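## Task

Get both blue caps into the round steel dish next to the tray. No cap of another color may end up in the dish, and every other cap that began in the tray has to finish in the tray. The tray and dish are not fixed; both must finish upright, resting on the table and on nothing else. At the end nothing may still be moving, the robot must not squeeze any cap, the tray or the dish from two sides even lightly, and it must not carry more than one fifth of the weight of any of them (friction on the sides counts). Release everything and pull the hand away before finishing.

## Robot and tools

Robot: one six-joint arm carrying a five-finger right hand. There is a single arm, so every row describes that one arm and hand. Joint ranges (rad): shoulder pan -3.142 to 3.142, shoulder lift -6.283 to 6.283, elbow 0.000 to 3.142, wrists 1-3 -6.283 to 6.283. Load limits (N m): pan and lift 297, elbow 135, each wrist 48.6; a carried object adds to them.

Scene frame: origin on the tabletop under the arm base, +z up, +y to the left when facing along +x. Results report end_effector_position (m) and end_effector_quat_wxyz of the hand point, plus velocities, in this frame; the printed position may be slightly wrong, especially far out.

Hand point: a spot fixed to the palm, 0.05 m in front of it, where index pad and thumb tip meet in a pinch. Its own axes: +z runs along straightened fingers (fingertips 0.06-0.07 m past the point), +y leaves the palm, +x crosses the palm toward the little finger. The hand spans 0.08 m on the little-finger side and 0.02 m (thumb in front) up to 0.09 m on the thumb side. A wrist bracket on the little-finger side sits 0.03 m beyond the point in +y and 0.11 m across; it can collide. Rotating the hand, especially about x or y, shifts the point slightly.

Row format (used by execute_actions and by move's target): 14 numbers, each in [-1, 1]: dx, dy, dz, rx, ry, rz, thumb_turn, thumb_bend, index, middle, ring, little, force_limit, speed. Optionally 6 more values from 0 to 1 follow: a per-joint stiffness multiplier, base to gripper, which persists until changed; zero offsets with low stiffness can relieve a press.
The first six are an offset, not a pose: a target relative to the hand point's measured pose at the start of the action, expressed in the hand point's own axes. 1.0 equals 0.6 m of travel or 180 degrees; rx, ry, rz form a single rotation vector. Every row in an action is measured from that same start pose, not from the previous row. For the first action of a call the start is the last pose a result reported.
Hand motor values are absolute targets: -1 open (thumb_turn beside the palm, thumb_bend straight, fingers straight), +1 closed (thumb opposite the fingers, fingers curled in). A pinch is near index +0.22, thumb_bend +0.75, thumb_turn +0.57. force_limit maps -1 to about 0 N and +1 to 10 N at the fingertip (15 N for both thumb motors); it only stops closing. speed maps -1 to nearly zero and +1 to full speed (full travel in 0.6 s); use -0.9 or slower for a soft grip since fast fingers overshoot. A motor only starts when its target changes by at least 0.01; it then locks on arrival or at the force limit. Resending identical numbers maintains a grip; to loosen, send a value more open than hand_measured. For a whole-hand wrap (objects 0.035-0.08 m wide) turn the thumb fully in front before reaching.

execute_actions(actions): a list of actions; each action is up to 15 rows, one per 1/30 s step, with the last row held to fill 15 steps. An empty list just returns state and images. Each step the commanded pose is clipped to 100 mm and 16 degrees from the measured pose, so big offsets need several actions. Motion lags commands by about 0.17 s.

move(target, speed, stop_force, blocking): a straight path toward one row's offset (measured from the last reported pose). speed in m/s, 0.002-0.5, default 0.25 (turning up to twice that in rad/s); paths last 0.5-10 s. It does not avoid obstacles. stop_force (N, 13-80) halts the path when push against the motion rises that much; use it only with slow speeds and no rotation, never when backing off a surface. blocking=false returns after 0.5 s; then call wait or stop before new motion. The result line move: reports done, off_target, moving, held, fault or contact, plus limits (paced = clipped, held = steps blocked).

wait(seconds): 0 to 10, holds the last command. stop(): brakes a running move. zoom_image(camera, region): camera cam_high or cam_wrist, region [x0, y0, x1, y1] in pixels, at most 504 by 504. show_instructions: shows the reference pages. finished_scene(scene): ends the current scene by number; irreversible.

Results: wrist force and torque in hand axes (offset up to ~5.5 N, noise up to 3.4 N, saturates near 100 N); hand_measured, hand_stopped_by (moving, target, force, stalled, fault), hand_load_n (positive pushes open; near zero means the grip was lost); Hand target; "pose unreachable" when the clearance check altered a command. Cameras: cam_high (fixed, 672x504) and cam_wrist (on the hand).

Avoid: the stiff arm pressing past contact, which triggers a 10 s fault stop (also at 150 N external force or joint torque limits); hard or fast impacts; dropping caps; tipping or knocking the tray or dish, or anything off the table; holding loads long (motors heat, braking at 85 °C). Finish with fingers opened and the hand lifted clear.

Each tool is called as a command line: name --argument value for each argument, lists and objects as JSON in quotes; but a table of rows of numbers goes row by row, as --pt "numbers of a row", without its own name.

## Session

execute_actions --actions '[]'

Scene clock: 0.00 s.
end_effector_position=(+0.5730, -0.3176, +0.3969) hand_measured=(-1.000, -1.000, -1.000, -1.000, -1.000, -1.000) hand_load_n=(+0.0, +0.0, +0.0, +0.0, +0.0, +0.0) hand_stopped_by=(target, target, target, target, target, target) hand_force_limit=0.00 hand_speed=-0.80 end_effector_quat_wxyz=(-0.301, -0.124, +0.926, +0.192) end_effector_velocity=(-0.000, -0.000, -0.000) end_effector_angular_velocity=(-0.001, +0.001, -0.001)
Joint positions: [-0.757 -0.9    1.216  1.957  1.793 -2.534]
Joint velocities: [-0.     0.     0.     0.     0.001  0.002]
Wrist force (N, on the end effector, along its own x y z axes, offset not removed): no reading
Wrist torque (N m, same axes, about the end effector's origin, offset not removed): no reading
Hand target: +0.573, -0.318, +0.397; -0.301, -0.124, +0.926, +0.192
Joint stiffness scale: [1. 1. 1. 1. 1. 1.]
camera_calibration (this result's frames):
cam_wrist: T_world_to_cam=[[-0.0315724, 0.927413, 0.372704, 0.163275], [0.993245, 0.0707696, -0.0919592, -0.506312], [-0.11166, 0.367283, -0.923383, 0.679355], [0, 0, 0, 1]] pos_world=[0.583904, -0.365107, 0.519891]

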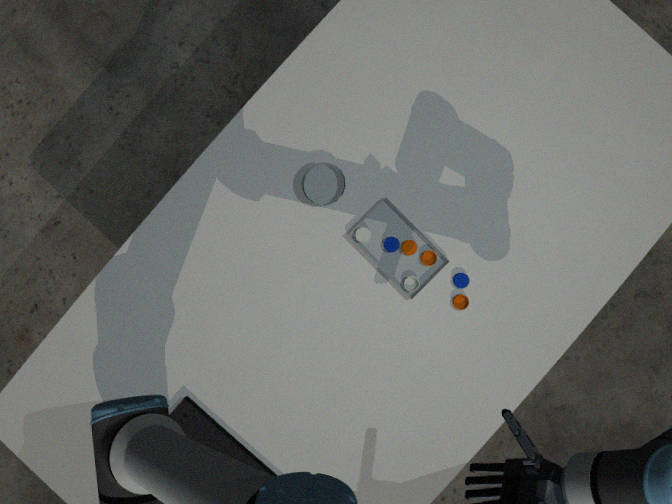

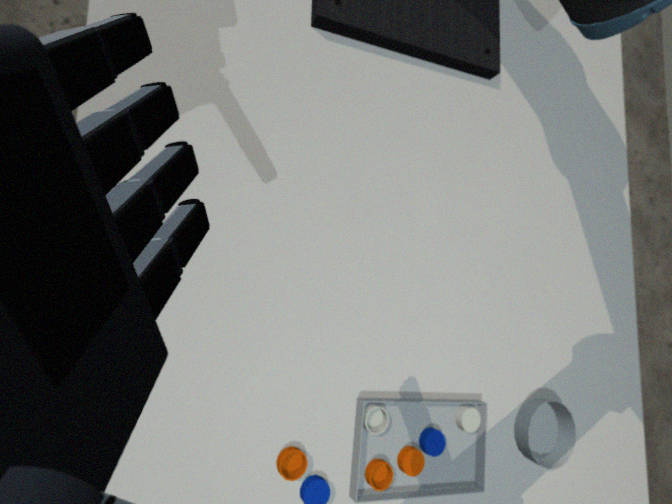

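zoom_image --camera "cam_high" --region '[280, 150, 500, 330]'

Region (280, 150, 500, 330) of cam_high's 672x504 image, scaled by 2.291, with more detail than that image has; it fills the top 412 rows of this view, and the rest is white.

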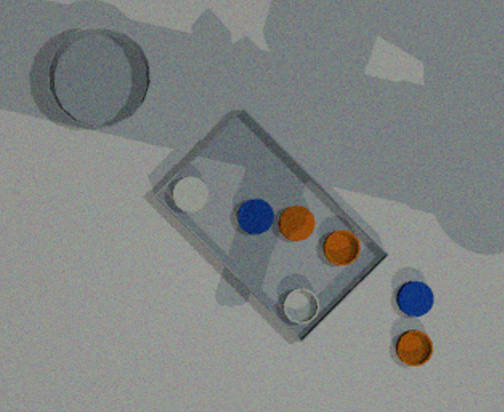

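move --target '[-0.6347, -0.0418, 0.2062, 0.5428, -0.1907, -0.2808, 0.57, 0.15, -0.35, 1, 1, 1, 0.0, 0.3]' --speed 0.35

Scene clock: 49.93 s.
end_effector_position=(+0.8019, -0.1740, +0.1013) hand_measured=(+0.570, +0.150, -0.350, +1.000, +1.000, +1.000) hand_load_n=(+0.0, +0.0, +0.0, +0.0, +0.0, +0.0) hand_stopped_by=(target, target, target, target, target, target) hand_force_limit=0.00 hand_speed=0.30 end_effector_quat_wxyz=(+0.231, -0.578, +0.662, -0.418) end_effector_velocity=(+0.002, -0.001, -0.000) end_effector_angular_velocity=(-0.002, -0.011, +0.003)
Joint positions: [-0.463 -1.177  1.878 -0.123  1.456 -3.423]
Joint velocities: [-0.002 -0.     0.004 -0.014 -0.006  0.   ]
Wrist force (N, on the end effector, along its own x y z axes, offset not removed): [0.7 -0.9 0.2]
Wrist torque (N m, same axes, about the end effector's origin, offset not removed): [0.30 0.06 0.08]
Hand target: +0.800, -0.174, +0.099; +0.231, -0.578, +0.662, -0.417
Off the commanded pose: 0.002 m, 0 deg.
Joint stiffness scale: [1. 1. 1. 1. 1. 1.]
move: done
camera_calibration (this result's frames):
cam_wrist: T_world_to_cam=[[-0.542735, 0.0842393, -0.835669, 0.533057], [-0.160926, 0.966094, 0.201902, 0.280511], [0.824343, 0.24406, -0.510777, -0.434621], [0, 0, 0, 1]] pos_world=[0.692727, -0.209831, 0.166829]

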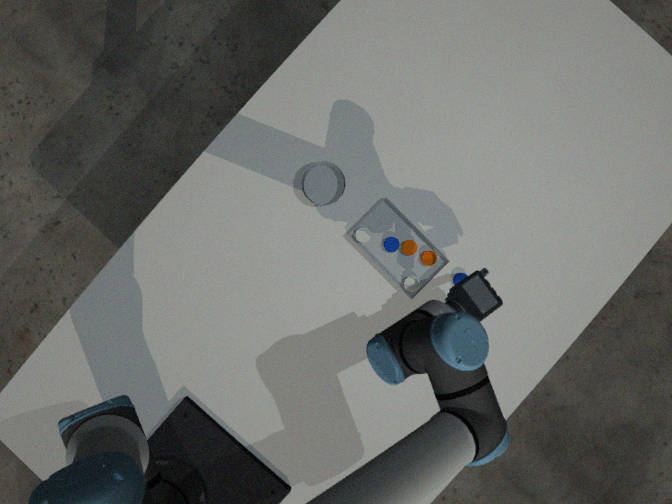

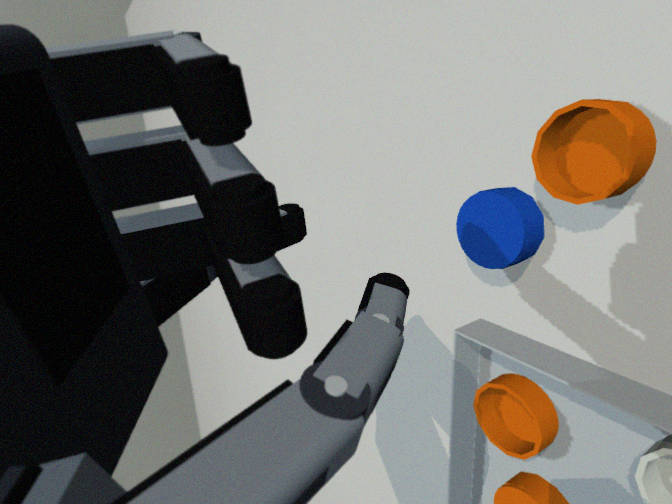

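move --target '[-0.0260, 0.0728, 0.0391, 0, 0, 0, 0.57, 0.15, -0.35, 1, 1, 1, 0.0, 0.3]' --speed 0.1

Scene clock: 59.03 s.
end_effector_position=(+0.7994, -0.1683, +0.0510) hand_measured=(+0.570, +0.150, -0.350, +1.000, +1.000, +1.000) hand_load_n=(+0.0, +0.0, +0.0, +0.0, +0.0, +0.0) hand_stopped_by=(target, target, target, target, target, target) hand_force_limit=0.00 hand_speed=0.30 end_effector_quat_wxyz=(+0.231, -0.578, +0.662, -0.418) end_effector_velocity=(+0.004, -0.002, +0.001) end_effector_angular_velocity=(-0.006, -0.012, -0.002)
Joint positions: [-0.456 -1.123  1.912 -0.211  1.462 -3.42 ]
Joint velocities: [ 0.001  0.001 -0.    -0.014  0.002  0.002]
Wrist force (N, on the end effector, along its own x y z axes, offset not removed): [0.0 2.9 -2.8]
Wrist torque (N m, same axes, about the end effector's origin, offset not removed): [1.05 0.27 0.12]
Hand target: +0.799, -0.167, +0.050; +0.231, -0.578, +0.662, -0.418
Off the commanded pose: 0.002 m, 0 deg.
Joint stiffness scale: [1. 1. 1. 1. 1. 1.]
move: done
camera_calibration (this result's frames):
cam_wrist: T_world_to_cam=[[-0.542949, 0.0839559, -0.835558, 0.489296], [-0.160626, 0.966236, 0.201462, 0.284584], [0.82426, 0.243596, -0.511132, -0.459678], [0, 0, 0, 1]] pos_world=[0.690269, -0.204079, 0.116547]

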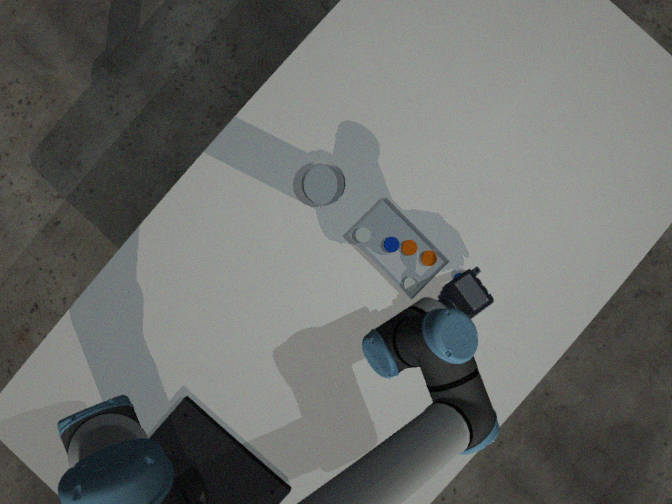

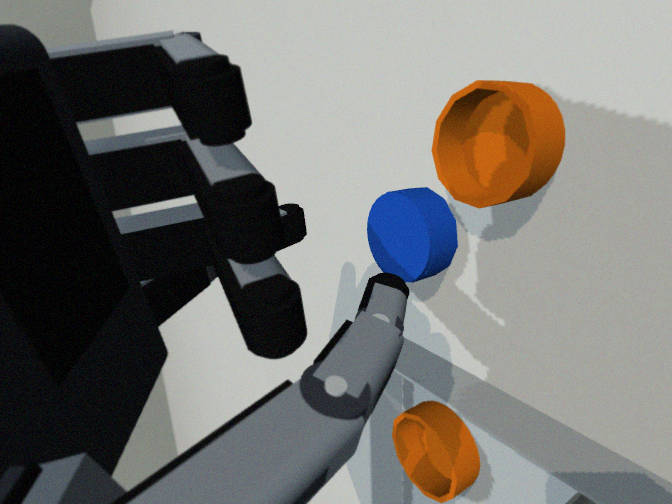

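move --target '[-0.0098, 0.0464, 0.0249, 0, 0, 0, 0.57, 0.15, -0.35, 1, 1, 1, 0.0, 0.3]' --speed 0.04 --stop_force 13

execute_actions --actions '[[[0,0,0,0,0,0,0.57,0.15,0.4,1,1,1,0.0,-0.6]],[[0,0,0,0,0,0,0.57,0.15,0.4,1,1,1,0.0,-0.6]]]'

Scene clock: 68.40 s.
end_effector_position=(+0.7982, -0.1678, +0.0208) hand_measured=(+0.570, +0.150, -0.350, +1.000, +1.000, +1.000) hand_load_n=(+0.0, +0.0, +0.0, +0.0, +0.0, +0.0) hand_stopped_by=(target, target, target, target, target, target) hand_force_limit=0.00 hand_speed=0.30 end_effector_quat_wxyz=(+0.231, -0.577, +0.662, -0.419) end_effector_velocity=(+0.002, -0.002, +0.001) end_effector_angular_velocity=(-0.004, -0.007, -0.000)
Joint positions: [-0.455 -1.087  1.927 -0.265  1.462 -3.42 ]
Joint velocities: [-0.    -0.     0.    -0.008  0.    -0.   ]
Wrist force (N, on the end effector, along its own x y z axes, offset not removed): [-0.8 0.1 1.1]
Wrist torque (N m, same axes, about the end effector's origin, offset not removed): [0.33 0.32 0.21]
Hand target: +0.797, -0.167, +0.019; +0.231, -0.578, +0.662, -0.418
Off the commanded pose: 0.002 m, 0 deg.
Joint stiffness scale: [1. 1. 1. 1. 1. 1.]
move: done
camera_calibration (this result's frames):
cam_wrist: T_world_to_cam=[[-0.541543, 0.0832907, -0.836537, 0.462167], [-0.160869, 0.966424, 0.200364, 0.290159], [0.825138, 0.243079, -0.509962, -0.47502], [0, 0, 0, 1]] pos_world=[0.688918, -0.203443, 0.0862401]

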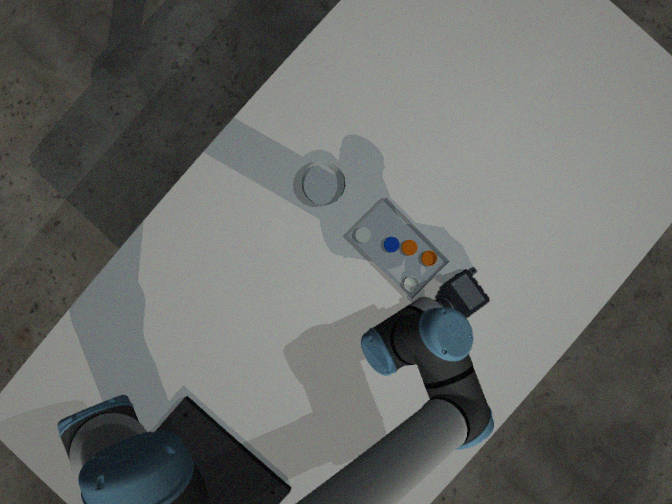

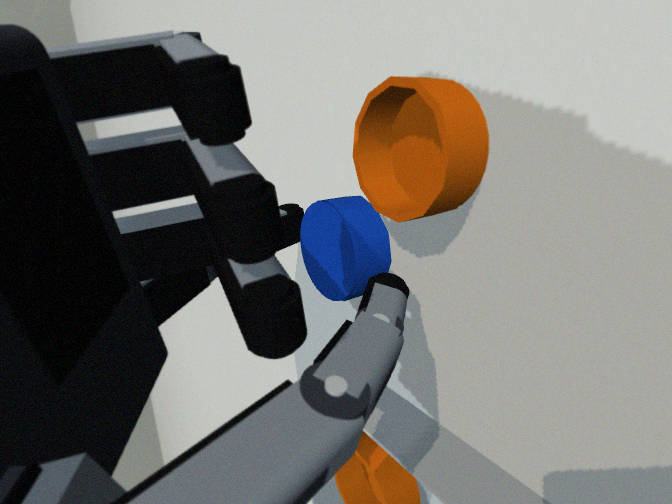

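Scene clock: 69.40 s.
end_effector_position=(+0.7983, -0.1678, +0.0209) hand_measured=(+0.570, +0.148, -0.110, +1.000, +1.000, +1.000) hand_load_n=(-0.5, +3.0, +5.0, +0.0, +0.0, +0.0) hand_stopped_by=(target, target, force, target, target, target) hand_force_limit=0.00 hand_speed=-0.60 end_effector_quat_wxyz=(+0.231, -0.577, +0.662, -0.419) end_effector_velocity=(+0.000, +0.000, +0.000) end_effector_angular_velocity=(+0.001, -0.001, +0.000)
Joint positions: [-0.455 -1.087  1.927 -0.265  1.462 -3.42 ]
Joint velocities: [-0.    -0.     0.    -0.001 -0.001  0.001]
Wrist force (N, on the end effector, along its own x y z axes, offset not removed): [0.7 -1.1 -5.7]
Wrist torque (N m, same axes, about the end effector's origin, offset not removed): [0.73 0.44 0.12]
Hand target: +0.798, -0.168, +0.021; +0.231, -0.577, +0.662, -0.419
Off the commanded pose: 0.000 m, 0 deg.
Joint stiffness scale: [1. 1. 1. 1. 1. 1.]
Step readings (end_effector_position; steps 1 to 15: 1st action; 16 to 30: 2nd action):
0: (+0.7982, -0.1678, +0.0208)
1: (+0.7983, -0.1678, +0.0208)
2: (+0.7983, -0.1678, +0.0209)
4: (+0.7983, -0.1678, +0.0209)
8: (+0.7983, -0.1678, +0.0209)
15: (+0.7983, -0.1678, +0.0209)
16: (+0.7983, -0.1678, +0.0209)
17: (+0.7983, -0.1678, +0.0209)
19: (+0.7983, -0.1678, +0.0209)
23: (+0.7983, -0.1678, +0.0209)
30: end_effector_position above
camera_calibration (this result's frames):
cam_wrist: T_world_to_cam=[[-0.541296, 0.0831628, -0.836709, 0.462039], [-0.16093, 0.966454, 0.20017, 0.290265], [0.825288, 0.243002, -0.509755, -0.475197], [0, 0, 0, 1]] pos_world=[0.688987, -0.203479, 0.0862562]

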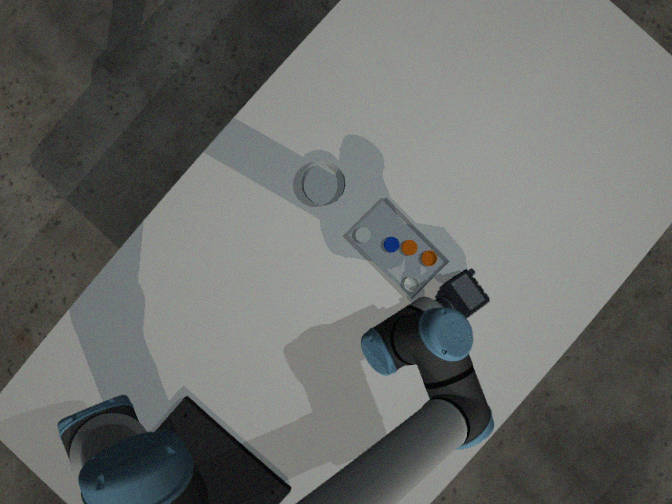

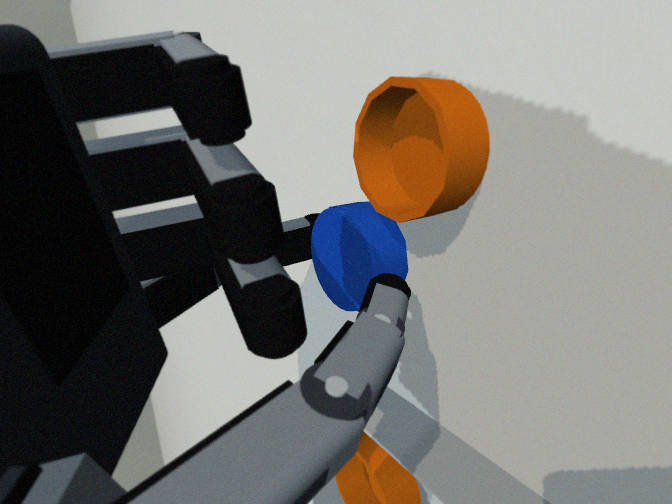

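move --target '[0.0189, -0.0889, -0.0590, 0, 0, 0, 0.57, 0.15, 0.4, 1, 1, 1, 0.0, -0.6]' --speed 0.06

Scene clock: 72.43 s.
end_effector_position=(+0.7970, -0.1668, +0.0843) hand_measured=(+0.570, +0.148, -0.110, +1.000, +1.000, +1.000) hand_load_n=(+0.0, +3.5, +4.5, +0.0, +0.0, +0.0) hand_stopped_by=(target, target, force, target, target, target) hand_force_limit=0.00 hand_speed=-0.60 end_effector_quat_wxyz=(+0.231, -0.577, +0.662, -0.418) end_effector_velocity=(-0.002, +0.002, -0.001) end_effector_angular_velocity=(+0.007, +0.007, -0.000)
Joint positions: [-0.455 -1.166  1.902 -0.158  1.462 -3.42 ]
Joint velocities: [ 0.001 -0.     0.     0.009 -0.     0.003]
Wrist force (N, on the end effector, along its own x y z axes, offset not removed): [-3.3 1.7 -2.0]
Wrist torque (N m, same axes, about the end effector's origin, offset not removed): [0.66 0.76 0.02]
Hand target: +0.798, -0.168, +0.086; +0.231, -0.577, +0.662, -0.419
Off the commanded pose: 0.002 m, 0 deg.
Joint stiffness scale: [1. 1. 1. 1. 1. 1.]
move: done
camera_calibration (this result's frames):
cam_wrist: T_world_to_cam=[[-0.542218, 0.0836403, -0.836065, 0.515091], [-0.160703, 0.966341, 0.200895, 0.27612], [0.824727, 0.243287, -0.510526, -0.441435], [0, 0, 0, 1]] pos_world=[0.687729, -0.202513, 0.149814]

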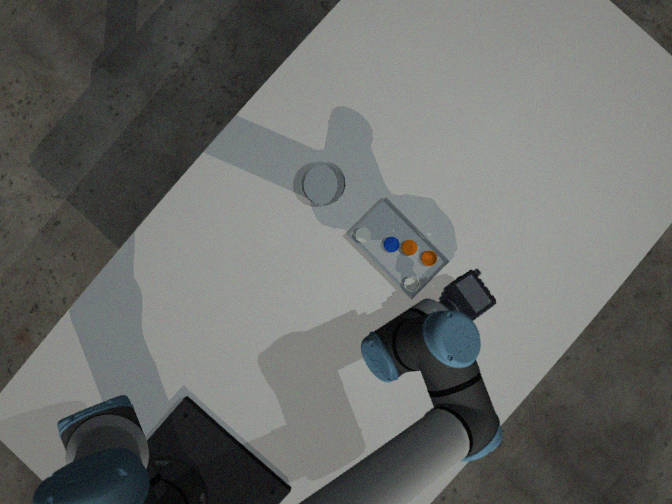

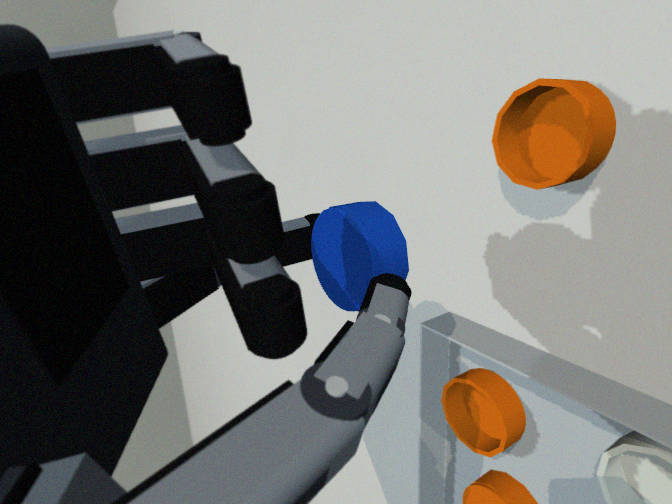

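move --target '[-0.5684, 0.0233, -0.2344, 0.0339, -0.1595, -0.1059, 0.57, 0.15, 0.4, 1, 1, 1, 0.0, -0.6]' --speed 0.2

Scene clock: 79.93 s.
end_effector_position=(+0.7542, +0.1981, +0.0882) hand_measured=(+0.570, +0.148, -0.110, +1.000, +1.000, +1.000) hand_load_n=(+0.0, +3.5, +4.5, +0.0, +0.0, +0.0) hand_stopped_by=(target, target, force, target, target, target) hand_force_limit=0.00 hand_speed=-0.60 end_effector_quat_wxyz=(-0.345, +0.749, -0.460, +0.329) end_effector_velocity=(+0.003, -0.000, +0.001) end_effector_angular_velocity=(-0.002, -0.002, +0.002)
Joint positions: [-0.054 -1.213  1.964 -0.152  1.292 -3.536]
Joint velocities: [ 0.     0.002 -0.006  0.003 -0.001 -0.003]
Wrist force (N, on the end effector, along its own x y z axes, offset not removed): [-1.5 0.4 -2.4]
Wrist torque (N m, same axes, about the end effector's origin, offset not removed): [0.46 0.76 0.23]
Hand target: +0.756, +0.200, +0.089; -0.345, +0.750, -0.458, +0.329
Off the commanded pose: 0.002 m, 0 deg.
Joint stiffness scale: [1. 1. 1. 1. 1. 1.]
move: done
camera_calibration (this result's frames):
cam_wrist: T_world_to_cam=[[-0.495376, -0.240725, -0.834658, 0.493469], [-0.682485, 0.702283, 0.202514, 0.361562], [0.537416, 0.669962, -0.512186, -0.360664], [0, 0, 0, 1]] pos_world=[0.68504, 0.106502, 0.153929]

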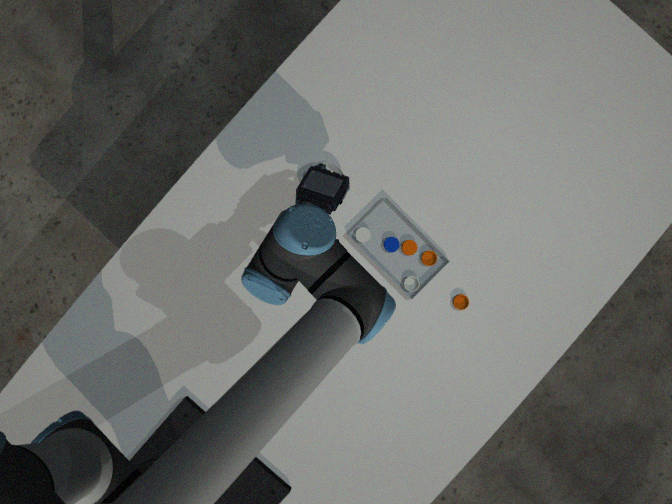

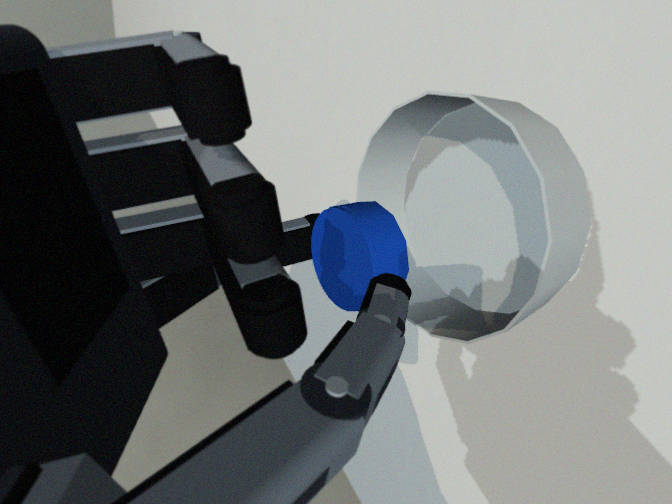

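move --target '[0.0273, 0.0725, 0.0348, 0, 0, 0, 0.57, 0.15, 0.4, 1, 1, 1, 0.0, -0.6]' --speed 0.06 --stop_force 13

execute_actions --actions '[[[0,0,0,0,0,0,0.57,0.15,-0.35,1,1,1,0.0,-0.3]],[[0,0,0,0,0,0,0.57,0.15,-0.35,1,1,1,0.0,-0.3]]]'

move --target '[0.0145, -0.0684, -0.0454, 0, 0, 0, 0.57, 0.15, -0.35, 1, 1, 1, 0.0, -0.3]' --speed 0.15

Scene clock: 93.17 s.
end_effector_position=(+0.7583, +0.1737, +0.0456) hand_measured=(+0.570, +0.148, -0.110, +1.000, +1.000, +1.000) hand_load_n=(+0.0, +3.5, +4.5, +0.0, +0.0, +0.0) hand_stopped_by=(target, target, force, target, target, target) hand_force_limit=0.00 hand_speed=-0.60 end_effector_quat_wxyz=(-0.345, +0.749, -0.460, +0.330) end_effector_velocity=(+0.002, -0.000, +0.001) end_effector_angular_velocity=(-0.003, -0.008, +0.006)
Joint positions: [-0.096 -1.159  1.987 -0.223  1.258 -3.561]
Joint velocities: [-0.001  0.    -0.    -0.007 -0.004 -0.005]
Wrist force (N, on the end effector, along its own x y z axes, offset not removed): [-2.6 -4.3 -0.1]
Wrist torque (N m, same axes, about the end effector's origin, offset not removed): [-0.17 0.67 -0.21]
Hand target: +0.757, +0.173, +0.044; -0.345, +0.749, -0.460, +0.329
Off the commanded pose: 0.002 m, 0 deg.
Joint stiffness scale: [1. 1. 1. 1. 1. 1.]
move: done
camera_calibration (this result's frames):
cam_wrist: T_world_to_cam=[[-0.494442, -0.240268, -0.835343, 0.453285], [-0.68245, 0.702498, 0.201886, 0.390048], [0.538321, 0.669901, -0.511315, -0.369001], [0, 0, 0, 1]] pos_world=[0.688953, 0.0820962, 0.111228]

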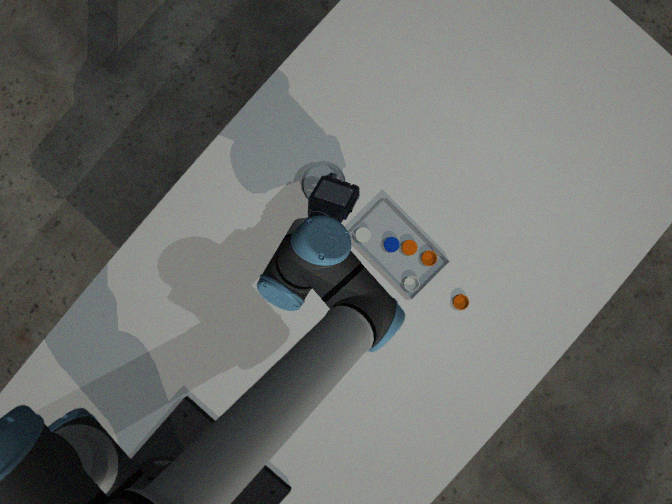

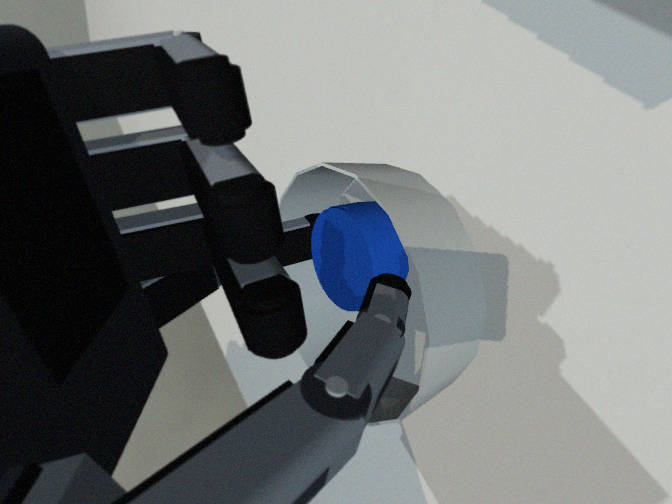

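Scene clock: 94.17 s.
end_effector_position=(+0.7584, +0.1737, +0.0457) hand_measured=(+0.570, +0.150, -0.350, +1.000, +1.000, +1.000) hand_load_n=(+0.0, +0.0, +0.0, +0.0, +0.0, +0.0) hand_stopped_by=(target, target, target, target, target, target) hand_force_limit=0.00 hand_speed=-0.30 end_effector_quat_wxyz=(-0.345, +0.749, -0.459, +0.330) end_effector_velocity=(-0.000, -0.000, -0.000) end_effector_angular_velocity=(+0.001, +0.002, +0.000)
Joint positions: [-0.096 -1.159  1.987 -0.223  1.257 -3.561]
Joint velocities: [-0.001  0.    -0.     0.002 -0.001  0.   ]
Wrist force (N, on the end effector, along its own x y z axes, offset not removed): [-0.4 1.9 -3.1]
Wrist torque (N m, same axes, about the end effector's origin, offset not removed): [0.94 0.47 0.19]
Hand target: +0.758, +0.174, +0.046; -0.345, +0.749, -0.459, +0.330
Off the commanded pose: 0.000 m, 0 deg.
Joint stiffness scale: [1. 1. 1. 1. 1. 1.]
Step readings (end_effector_position; steps 1 to 15: 1st action; 16 to 30: 2nd action):
0: (+0.7583, +0.1737, +0.0456)
1: (+0.7583, +0.1737, +0.0457)
2: (+0.7584, +0.1737, +0.0457)
4: (+0.7584, +0.1737, +0.0457)
8: (+0.7584, +0.1737, +0.0457)
15: (+0.7584, +0.1737, +0.0457)
16: (+0.7584, +0.1737, +0.0457)
17: (+0.7584, +0.1737, +0.0457)
19: (+0.7584, +0.1737, +0.0457)
23: (+0.7584, +0.1737, +0.0457)
30: end_effector_position above
camera_calibration (this result's frames):
cam_wrist: T_world_to_cam=[[-0.494123, -0.240364, -0.835504, 0.453147], [-0.682632, 0.702391, 0.201645, 0.390252], [0.538382, 0.669979, -0.511148, -0.369111], [0, 0, 0, 1]] pos_world=[0.689032, 0.082108, 0.111243]

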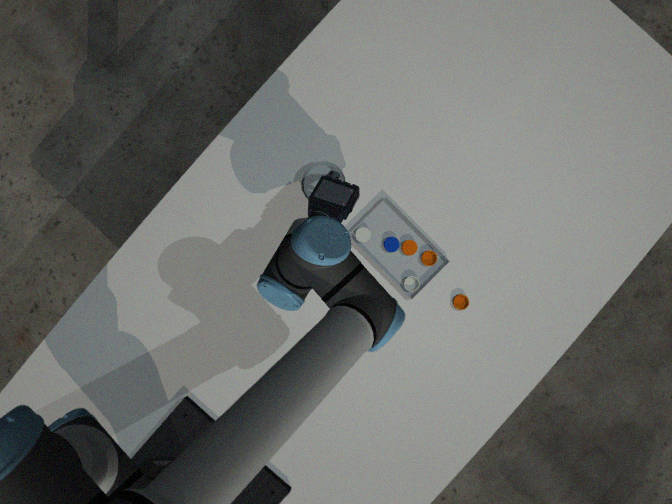

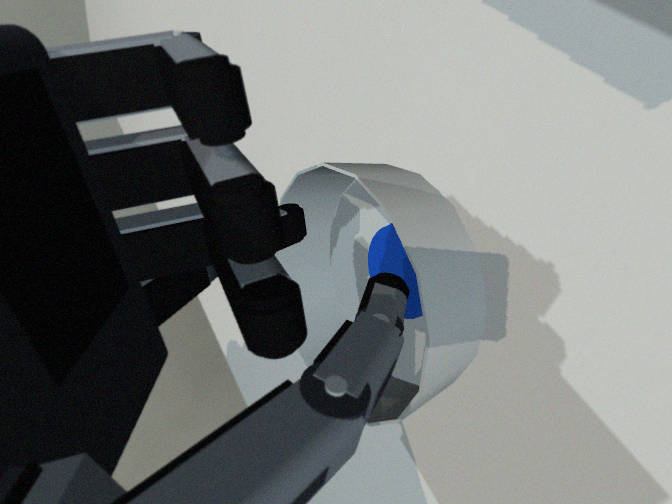

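Scene clock: 95.20 s.
end_effector_position=(+0.7573, +0.1740, +0.0951) hand_measured=(+0.570, +0.150, -0.350, +1.000, +1.000, +1.000) hand_load_n=(+0.0, +0.0, +0.0, +0.0, +0.0, +0.0) hand_stopped_by=(target, target, target, target, target, target) hand_force_limit=0.00 hand_speed=-0.30 end_effector_quat_wxyz=(-0.345, +0.749, -0.459, +0.330) end_effector_velocity=(-0.003, +0.001, -0.001) end_effector_angular_velocity=(-0.000, +0.008, +0.002)
Joint positions: [-0.096 -1.222  1.964 -0.137  1.257 -3.561]
Joint velocities: [ 0.     0.    -0.     0.008 -0.001 -0.002]
Wrist force (N, on the end effector, along its own x y z axes, offset not removed): [3.3 -2.7 -4.3]
Wrist torque (N m, same axes, about the end effector's origin, offset not removed): [0.28 -0.12 0.19]
Hand target: +0.758, +0.174, +0.096; -0.345, +0.749, -0.459, +0.330
Off the commanded pose: 0.001 m, 0 deg.
Joint stiffness scale: [1. 1. 1. 1. 1. 1.]
move: done
camera_calibration (this result's frames):
cam_wrist: T_world_to_cam=[[-0.494169, -0.240359, -0.835479, 0.493986], [-0.682621, 0.702389, 0.201687, 0.379296], [0.538354, 0.669983, -0.511173, -0.343459], [0, 0, 0, 1]] pos_world=[0.687931, 0.0824322, 0.160648]

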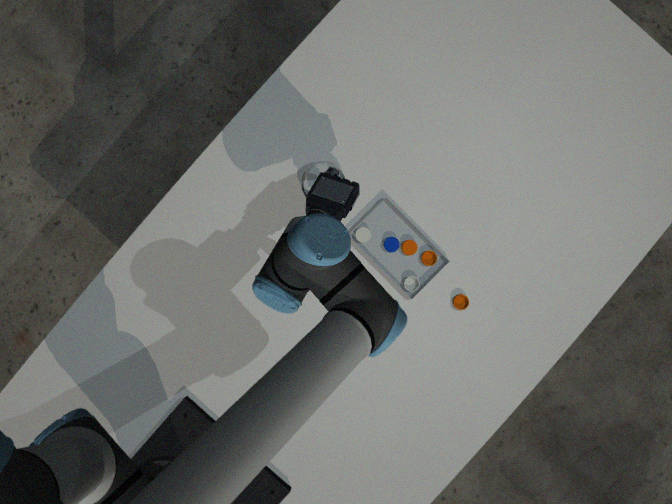

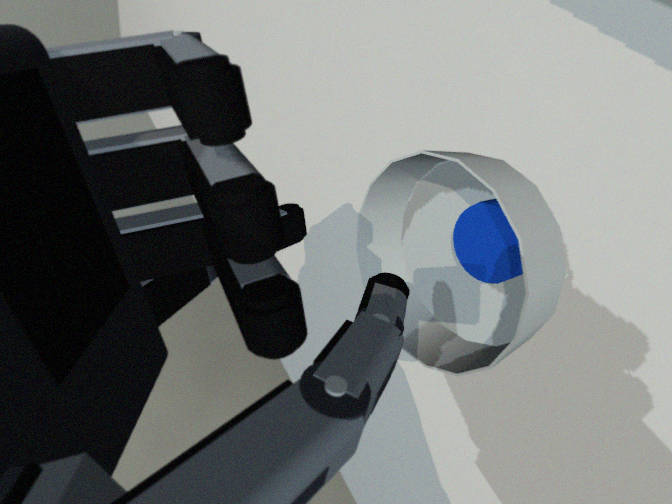

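move --target '[0.2644, 0.1547, -0.0412, 0, 0, 0, 0.57, 0.15, -0.35, 1, 1, 1, 0.0, -0.3]' --speed 0.2

Scene clock: 100.63 s.
end_effector_position=(+0.7495, -0.0060, +0.0593) hand_measured=(+0.570, +0.150, -0.350, +1.000, +1.000, +1.000) hand_load_n=(+0.0, +0.0, +0.0, +0.0, +0.0, +0.0) hand_stopped_by=(target, target, target, target, target, target) hand_force_limit=0.00 hand_speed=-0.30 end_effector_quat_wxyz=(-0.345, +0.749, -0.461, +0.329) end_effector_velocity=(+0.002, +0.002, +0.003) end_effector_angular_velocity=(-0.004, -0.006, +0.018)
Joint positions: [-0.412 -1.175  1.996 -0.124  1.006 -3.77 ]
Joint velocities: [ 0.001  0.    -0.007  0.008 -0.013 -0.015]
Wrist force (N, on the end effector, along its own x y z axes, offset not removed): [-1.6 0.4 -0.8]
Wrist torque (N m, same axes, about the end effector's origin, offset not removed): [0.55 0.53 0.14]
Hand target: +0.751, -0.008, +0.060; -0.345, +0.749, -0.459, +0.330
Off the commanded pose: 0.003 m, 0 deg.
Joint stiffness scale: [1. 1. 1. 1. 1. 1.]
move: done
camera_calibration (this result's frames):
cam_wrist: T_world_to_cam=[[-0.496508, -0.238023, -0.83476, 0.418676], [-0.680729, 0.703468, 0.204306, 0.506151], [0.538597, 0.669685, -0.511307, -0.237121], [0, 0, 0, 1]] pos_world=[0.680141, -0.0976098, 0.124843]

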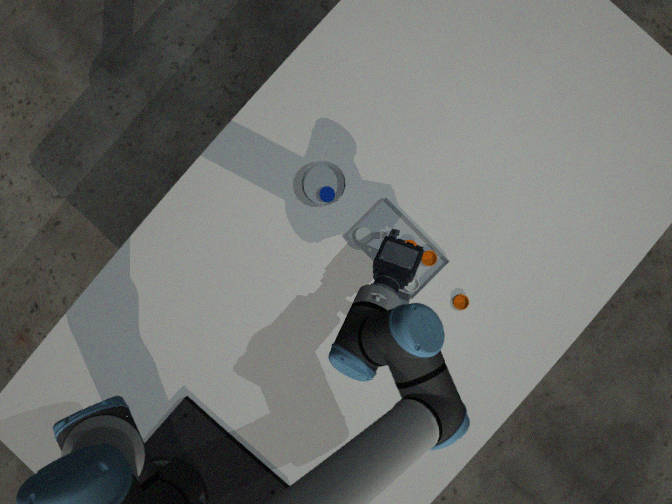

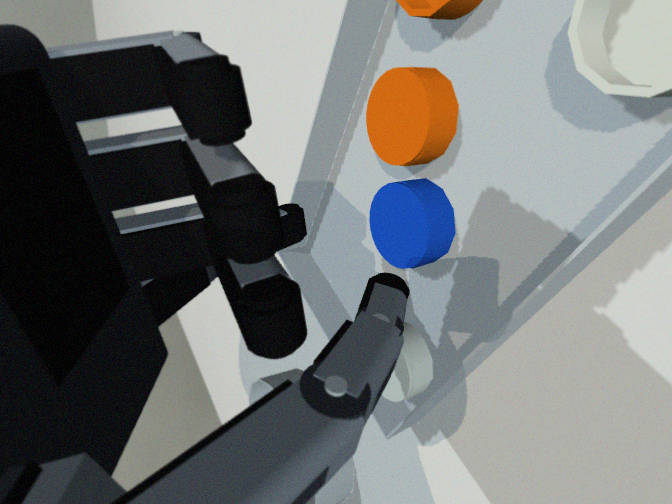

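move --target '[-0.0103, 0.0486, 0.0362, 0, 0, 0, 0.57, 0.15, -0.35, 1, 1, 1, 0.0, -0.3]' --speed 0.04 --stop_force 13

execute_actions --actions '[[[0,0,0,0,0,0,0.57,0.15,0.4,1,1,1,0.0,-0.6]],[[0,0,0,0,0,0,0.57,0.15,0.4,1,1,1,0.0,-0.6]]]'

move --target '[0.0189, -0.0889, -0.0590, 0, 0, 0, 0.57, 0.15, 0.4, 1, 1, 1, 0.0, -0.6]' --speed 0.06

Scene clock: 112.73 s.
end_effector_position=(+0.7528, -0.0076, +0.0241) hand_measured=(+0.570, +0.150, -0.350, +1.000, +1.000, +1.000) hand_load_n=(+0.0, +0.0, +0.0, +0.0, +0.0, +0.0) hand_stopped_by=(target, target, target, target, target, target) hand_force_limit=0.00 hand_speed=-0.30 end_effector_quat_wxyz=(-0.345, +0.748, -0.460, +0.330) end_effector_velocity=(+0.002, +0.000, +0.000) end_effector_angular_velocity=(-0.003, -0.006, +0.001)
Joint positions: [-0.412 -1.123  2.004 -0.186  1.006 -3.77 ]
Joint velocities: [ 0.002 -0.    -0.    -0.006  0.     0.   ]
Wrist force (N, on the end effector, along its own x y z axes, offset not removed): [1.6 -1.0 -7.8]
Wrist torque (N m, same axes, about the end effector's origin, offset not removed): [0.81 0.34 0.20]
Hand target: +0.751, -0.006, +0.022; -0.345, +0.749, -0.461, +0.329
Off the commanded pose: 0.003 m, 0 deg.
Joint stiffness scale: [1. 1. 1. 1. 1. 1.]
move: done
camera_calibration (this result's frames):
cam_wrist: T_world_to_cam=[[-0.494719, -0.238938, -0.835561, 0.389315], [-0.680922, 0.703991, 0.201846, 0.5169], [0.539998, 0.668809, -0.510976, -0.256902], [0, 0, 0, 1]] pos_world=[0.683296, -0.099052, 0.0896914]

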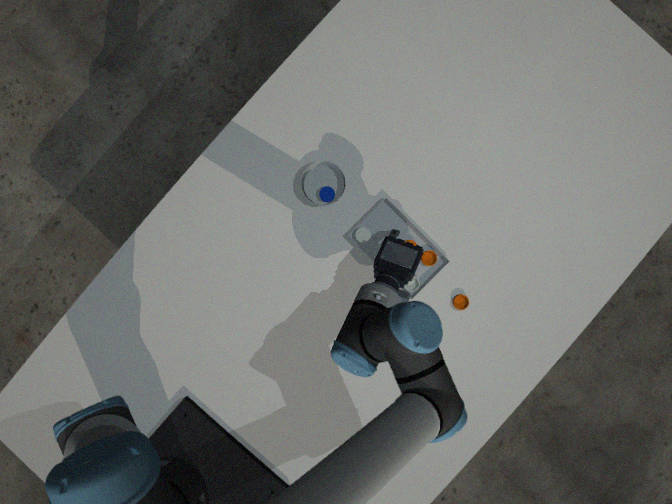

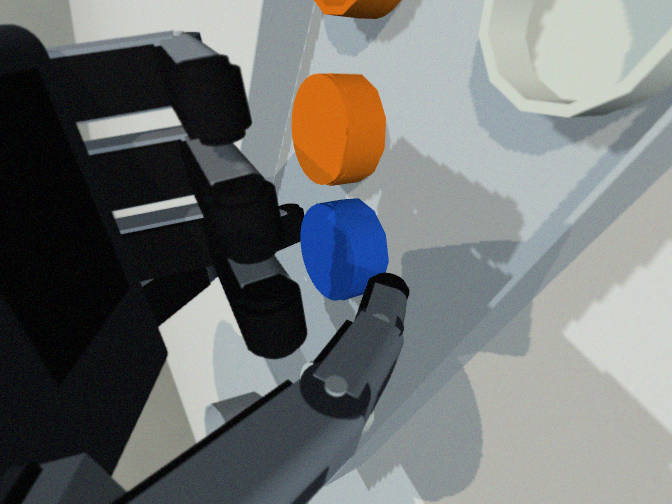

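Scene clock: 113.73 s.
end_effector_position=(+0.7529, -0.0076, +0.0242) hand_measured=(+0.570, +0.148, -0.110, +1.000, +1.000, +1.000) hand_load_n=(-0.5, +3.5, +5.0, +0.0, +0.0, +0.0) hand_stopped_by=(target, target, force, target, target, target) hand_force_limit=0.00 hand_speed=-0.60 end_effector_quat_wxyz=(-0.345, +0.748, -0.460, +0.330) end_effector_velocity=(+0.000, -0.000, +0.000) end_effector_angular_velocity=(+0.001, -0.000, +0.000)
Joint positions: [-0.412 -1.123  2.004 -0.186  1.006 -3.77 ]
Joint velocities: [-0.001  0.    -0.     0.    -0.001  0.   ]
Wrist force (N, on the end effector, along its own x y z axes, offset not removed): [3.2 -3.6 0.0]
Wrist torque (N m, same axes, about the end effector's origin, offset not removed): [-0.10 -0.22 0.24]
Hand target: +0.753, -0.008, +0.024; -0.345, +0.748, -0.460, +0.330
Off the commanded pose: 0.000 m, 0 deg.
Joint stiffness scale: [1. 1. 1. 1. 1. 1.]
Step readings (end_effector_position; steps 1 to 15: 1st action; 16 to 30: 2nd action):
0: (+0.7528, -0.0076, +0.0241)
1: (+0.7529, -0.0076, +0.0241)
2: (+0.7529, -0.0076, +0.0242)
4: (+0.7529, -0.0076, +0.0242)
8: (+0.7529, -0.0076, +0.0242)
15: (+0.7529, -0.0076, +0.0242)
16: (+0.7529, -0.0076, +0.0242)
17: (+0.7529, -0.0076, +0.0242)
19: (+0.7529, -0.0076, +0.0242)
23: (+0.7529, -0.0076, +0.0242)
30: end_effector_position above
camera_calibration (this result's frames):
cam_wrist: T_world_to_cam=[[-0.494468, -0.239051, -0.835677, 0.389182], [-0.680987, 0.704013, 0.20155, 0.517029], [0.540147, 0.668745, -0.510903, -0.257038], [0, 0, 0, 1]] pos_world=[0.683366, -0.0990682, 0.0897014]

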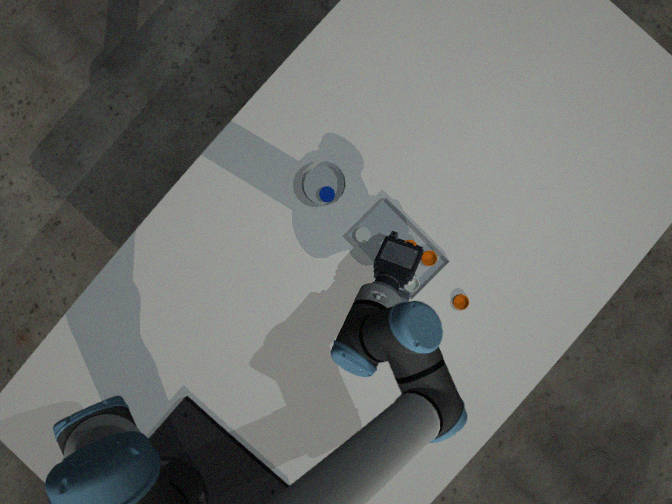

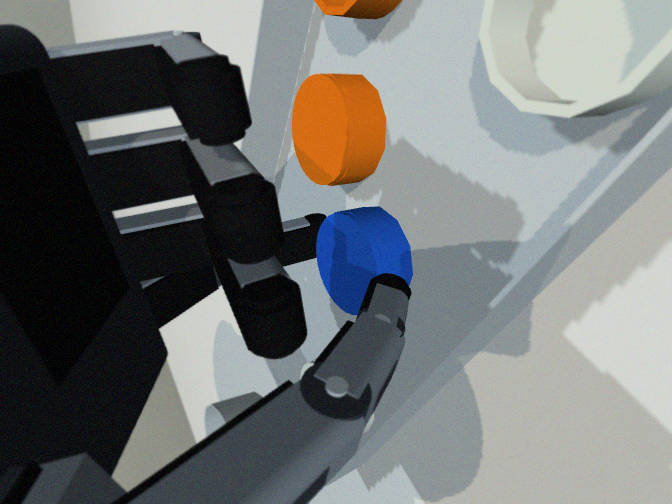

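Scene clock: 115.30 s.
end_effector_position=(+0.7515, -0.0067, +0.0876) hand_measured=(+0.570, +0.148, -0.110, +1.000, +1.000, +1.000) hand_load_n=(+0.0, +4.0, +5.0, +0.0, +0.0, +0.0) hand_stopped_by=(target, target, force, target, target, target) hand_force_limit=0.00 hand_speed=-0.60 end_effector_quat_wxyz=(-0.345, +0.748, -0.461, +0.330) end_effector_velocity=(-0.002, +0.003, -0.001) end_effector_angular_velocity=(+0.004, +0.008, +0.004)
Joint positions: [-0.412 -1.209  1.978 -0.074  1.006 -3.77 ]
Joint velocities: [ 0.001  0.    -0.     0.009 -0.002 -0.001]
Wrist force (N, on the end effector, along its own x y z axes, offset not removed): [0.0 4.2 -2.6]
Wrist torque (N m, same axes, about the end effector's origin, offset not removed): [1.20 0.34 0.24]
Hand target: +0.753, -0.007, +0.089; -0.345, +0.748, -0.460, +0.330
Off the commanded pose: 0.002 m, 0 deg.
Joint stiffness scale: [1. 1. 1. 1. 1. 1.]
move: done
camera_calibration (this result's frames):
cam_wrist: T_world_to_cam=[[-0.495603, -0.238526, -0.835155, 0.442546], [-0.680707, 0.703892, 0.202914, 0.502293], [0.539458, 0.669061, -0.511217, -0.223962], [0, 0, 0, 1]] pos_world=[0.68206, -0.0981574, 0.15318]

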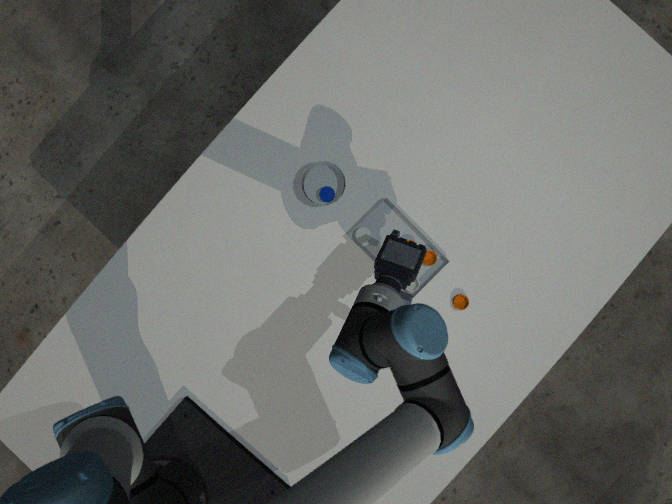

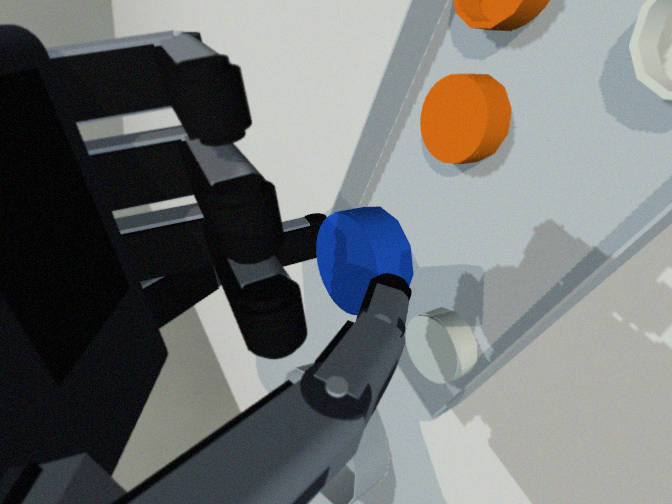

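move --target '[-0.3150, -0.1255, 0.0882, 0, 0, 0, 0.57, 0.15, 0.4, 1, 1, 1, 0.0, -0.6]' --speed 0.2

move --target '[-0.0125, 0.0588, 0.0390, 0, 0, 0, 0.57, 0.15, 0.4, 1, 1, 1, 0.0, -0.6]' --speed 0.06 --stop_force 13

Scene clock: 123.87 s.
end_effector_position=(+0.7602, +0.2017, +0.0867) hand_measured=(+0.570, +0.148, -0.110, +1.000, +1.000, +1.000) hand_load_n=(+0.0, +4.0, +5.0, +0.0, +0.0, +0.0) hand_stopped_by=(target, target, force, target, target, target) hand_force_limit=0.00 hand_speed=-0.60 end_effector_quat_wxyz=(-0.344, +0.749, -0.461, +0.329) end_effector_velocity=(+0.001, -0.000, +0.001) end_effector_angular_velocity=(+0.001, -0.001, -0.008)
Joint positions: [-0.046 -1.202  1.951 -0.15   1.3   -3.53 ]
Joint velocities: [ 0.002  0.    -0.002 -0.001  0.008  0.007]
Wrist force (N, on the end effector, along its own x y z axes, offset not removed): [2.1 1.0 -4.9]
Wrist torque (N m, same axes, about the end effector's origin, offset not removed): [0.84 0.12 0.41]
Hand target: +0.762, +0.203, +0.087; -0.345, +0.749, -0.461, +0.330
Off the commanded pose: 0.002 m, 0 deg.
Joint stiffness scale: [1. 1. 1. 1. 1. 1.]
move: done
camera_calibration (this result's frames):
cam_wrist: T_world_to_cam=[[-0.496904, -0.238972, -0.834253, 0.496813], [-0.680621, 0.703714, 0.203818, 0.361582], [0.538369, 0.669089, -0.512328, -0.367608], [0, 0, 0, 1]] pos_world=[0.690878, 0.110236, 0.152436]

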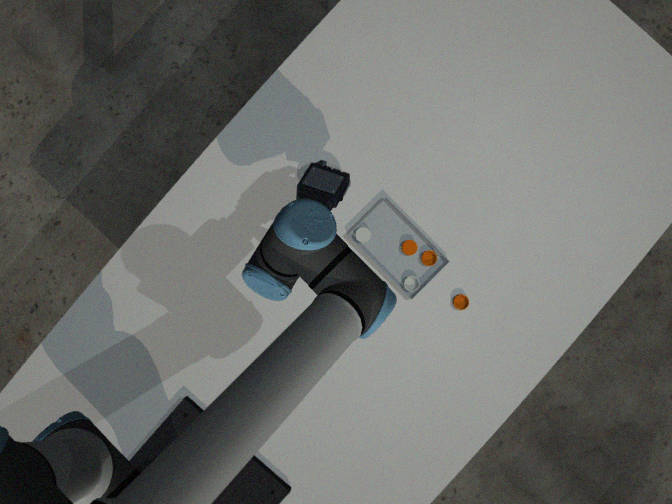

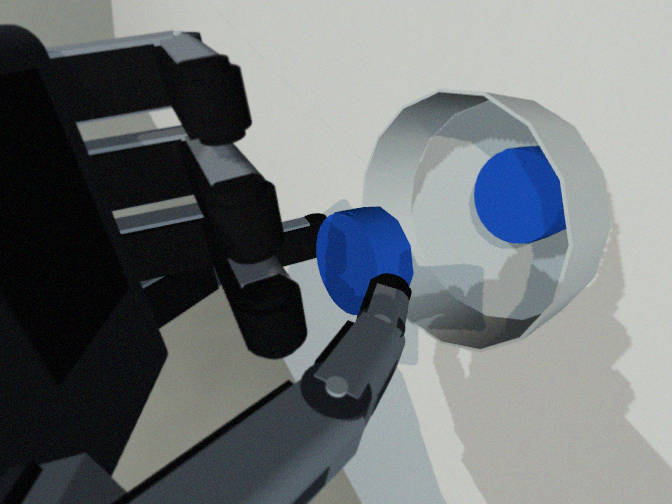

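Scene clock: 125.07 s.
end_effector_position=(+0.7616, +0.2014, +0.0453) hand_measured=(+0.570, +0.148, -0.110, +1.000, +1.000, +1.000) hand_load_n=(+0.0, +4.0, +5.0, +0.0, +0.0, +0.0) hand_stopped_by=(target, target, force, target, target, target) hand_force_limit=0.00 hand_speed=-0.60 end_effector_quat_wxyz=(-0.345, +0.749, -0.461, +0.330) end_effector_velocity=(+0.003, -0.002, +0.001) end_effector_angular_velocity=(+0.000, -0.007, -0.003)
Joint positions: [-0.046 -1.149  1.97  -0.223  1.3   -3.53 ]
Joint velocities: [-0.002  0.001 -0.    -0.008  0.     0.001]
Wrist force (N, on the end effector, along its own x y z axes, offset not removed): [-0.4 3.2 -0.2]
Wrist torque (N m, same axes, about the end effector's origin, offset not removed): [0.72 0.18 0.21]
Hand target: +0.760, +0.202, +0.044; -0.344, +0.749, -0.461, +0.329
Off the commanded pose: 0.002 m, 0 deg.
Joint stiffness scale: [1. 1. 1. 1. 1. 1.]
move: done
camera_calibration (this result's frames):
cam_wrist: T_world_to_cam=[[-0.495844, -0.238953, -0.834889, 0.462091], [-0.680671, 0.703968, 0.202772, 0.371184], [0.539282, 0.668828, -0.511706, -0.39003], [0, 0, 0, 1]] pos_world=[0.692116, 0.109979, 0.110948]

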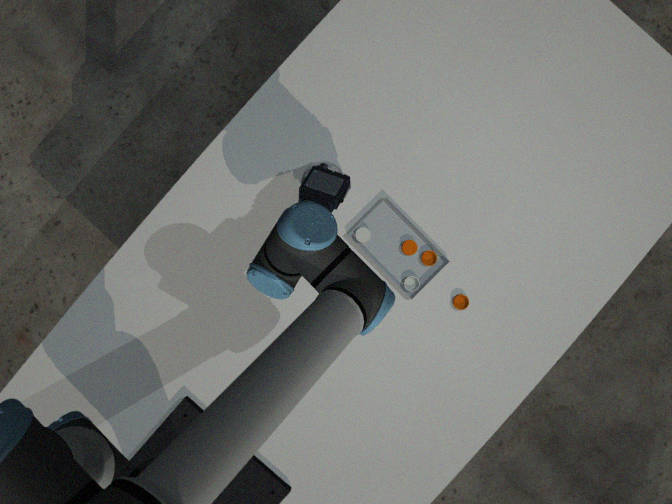

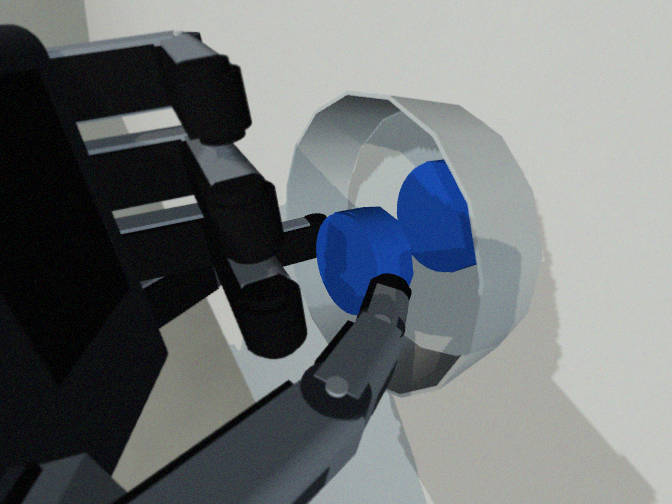

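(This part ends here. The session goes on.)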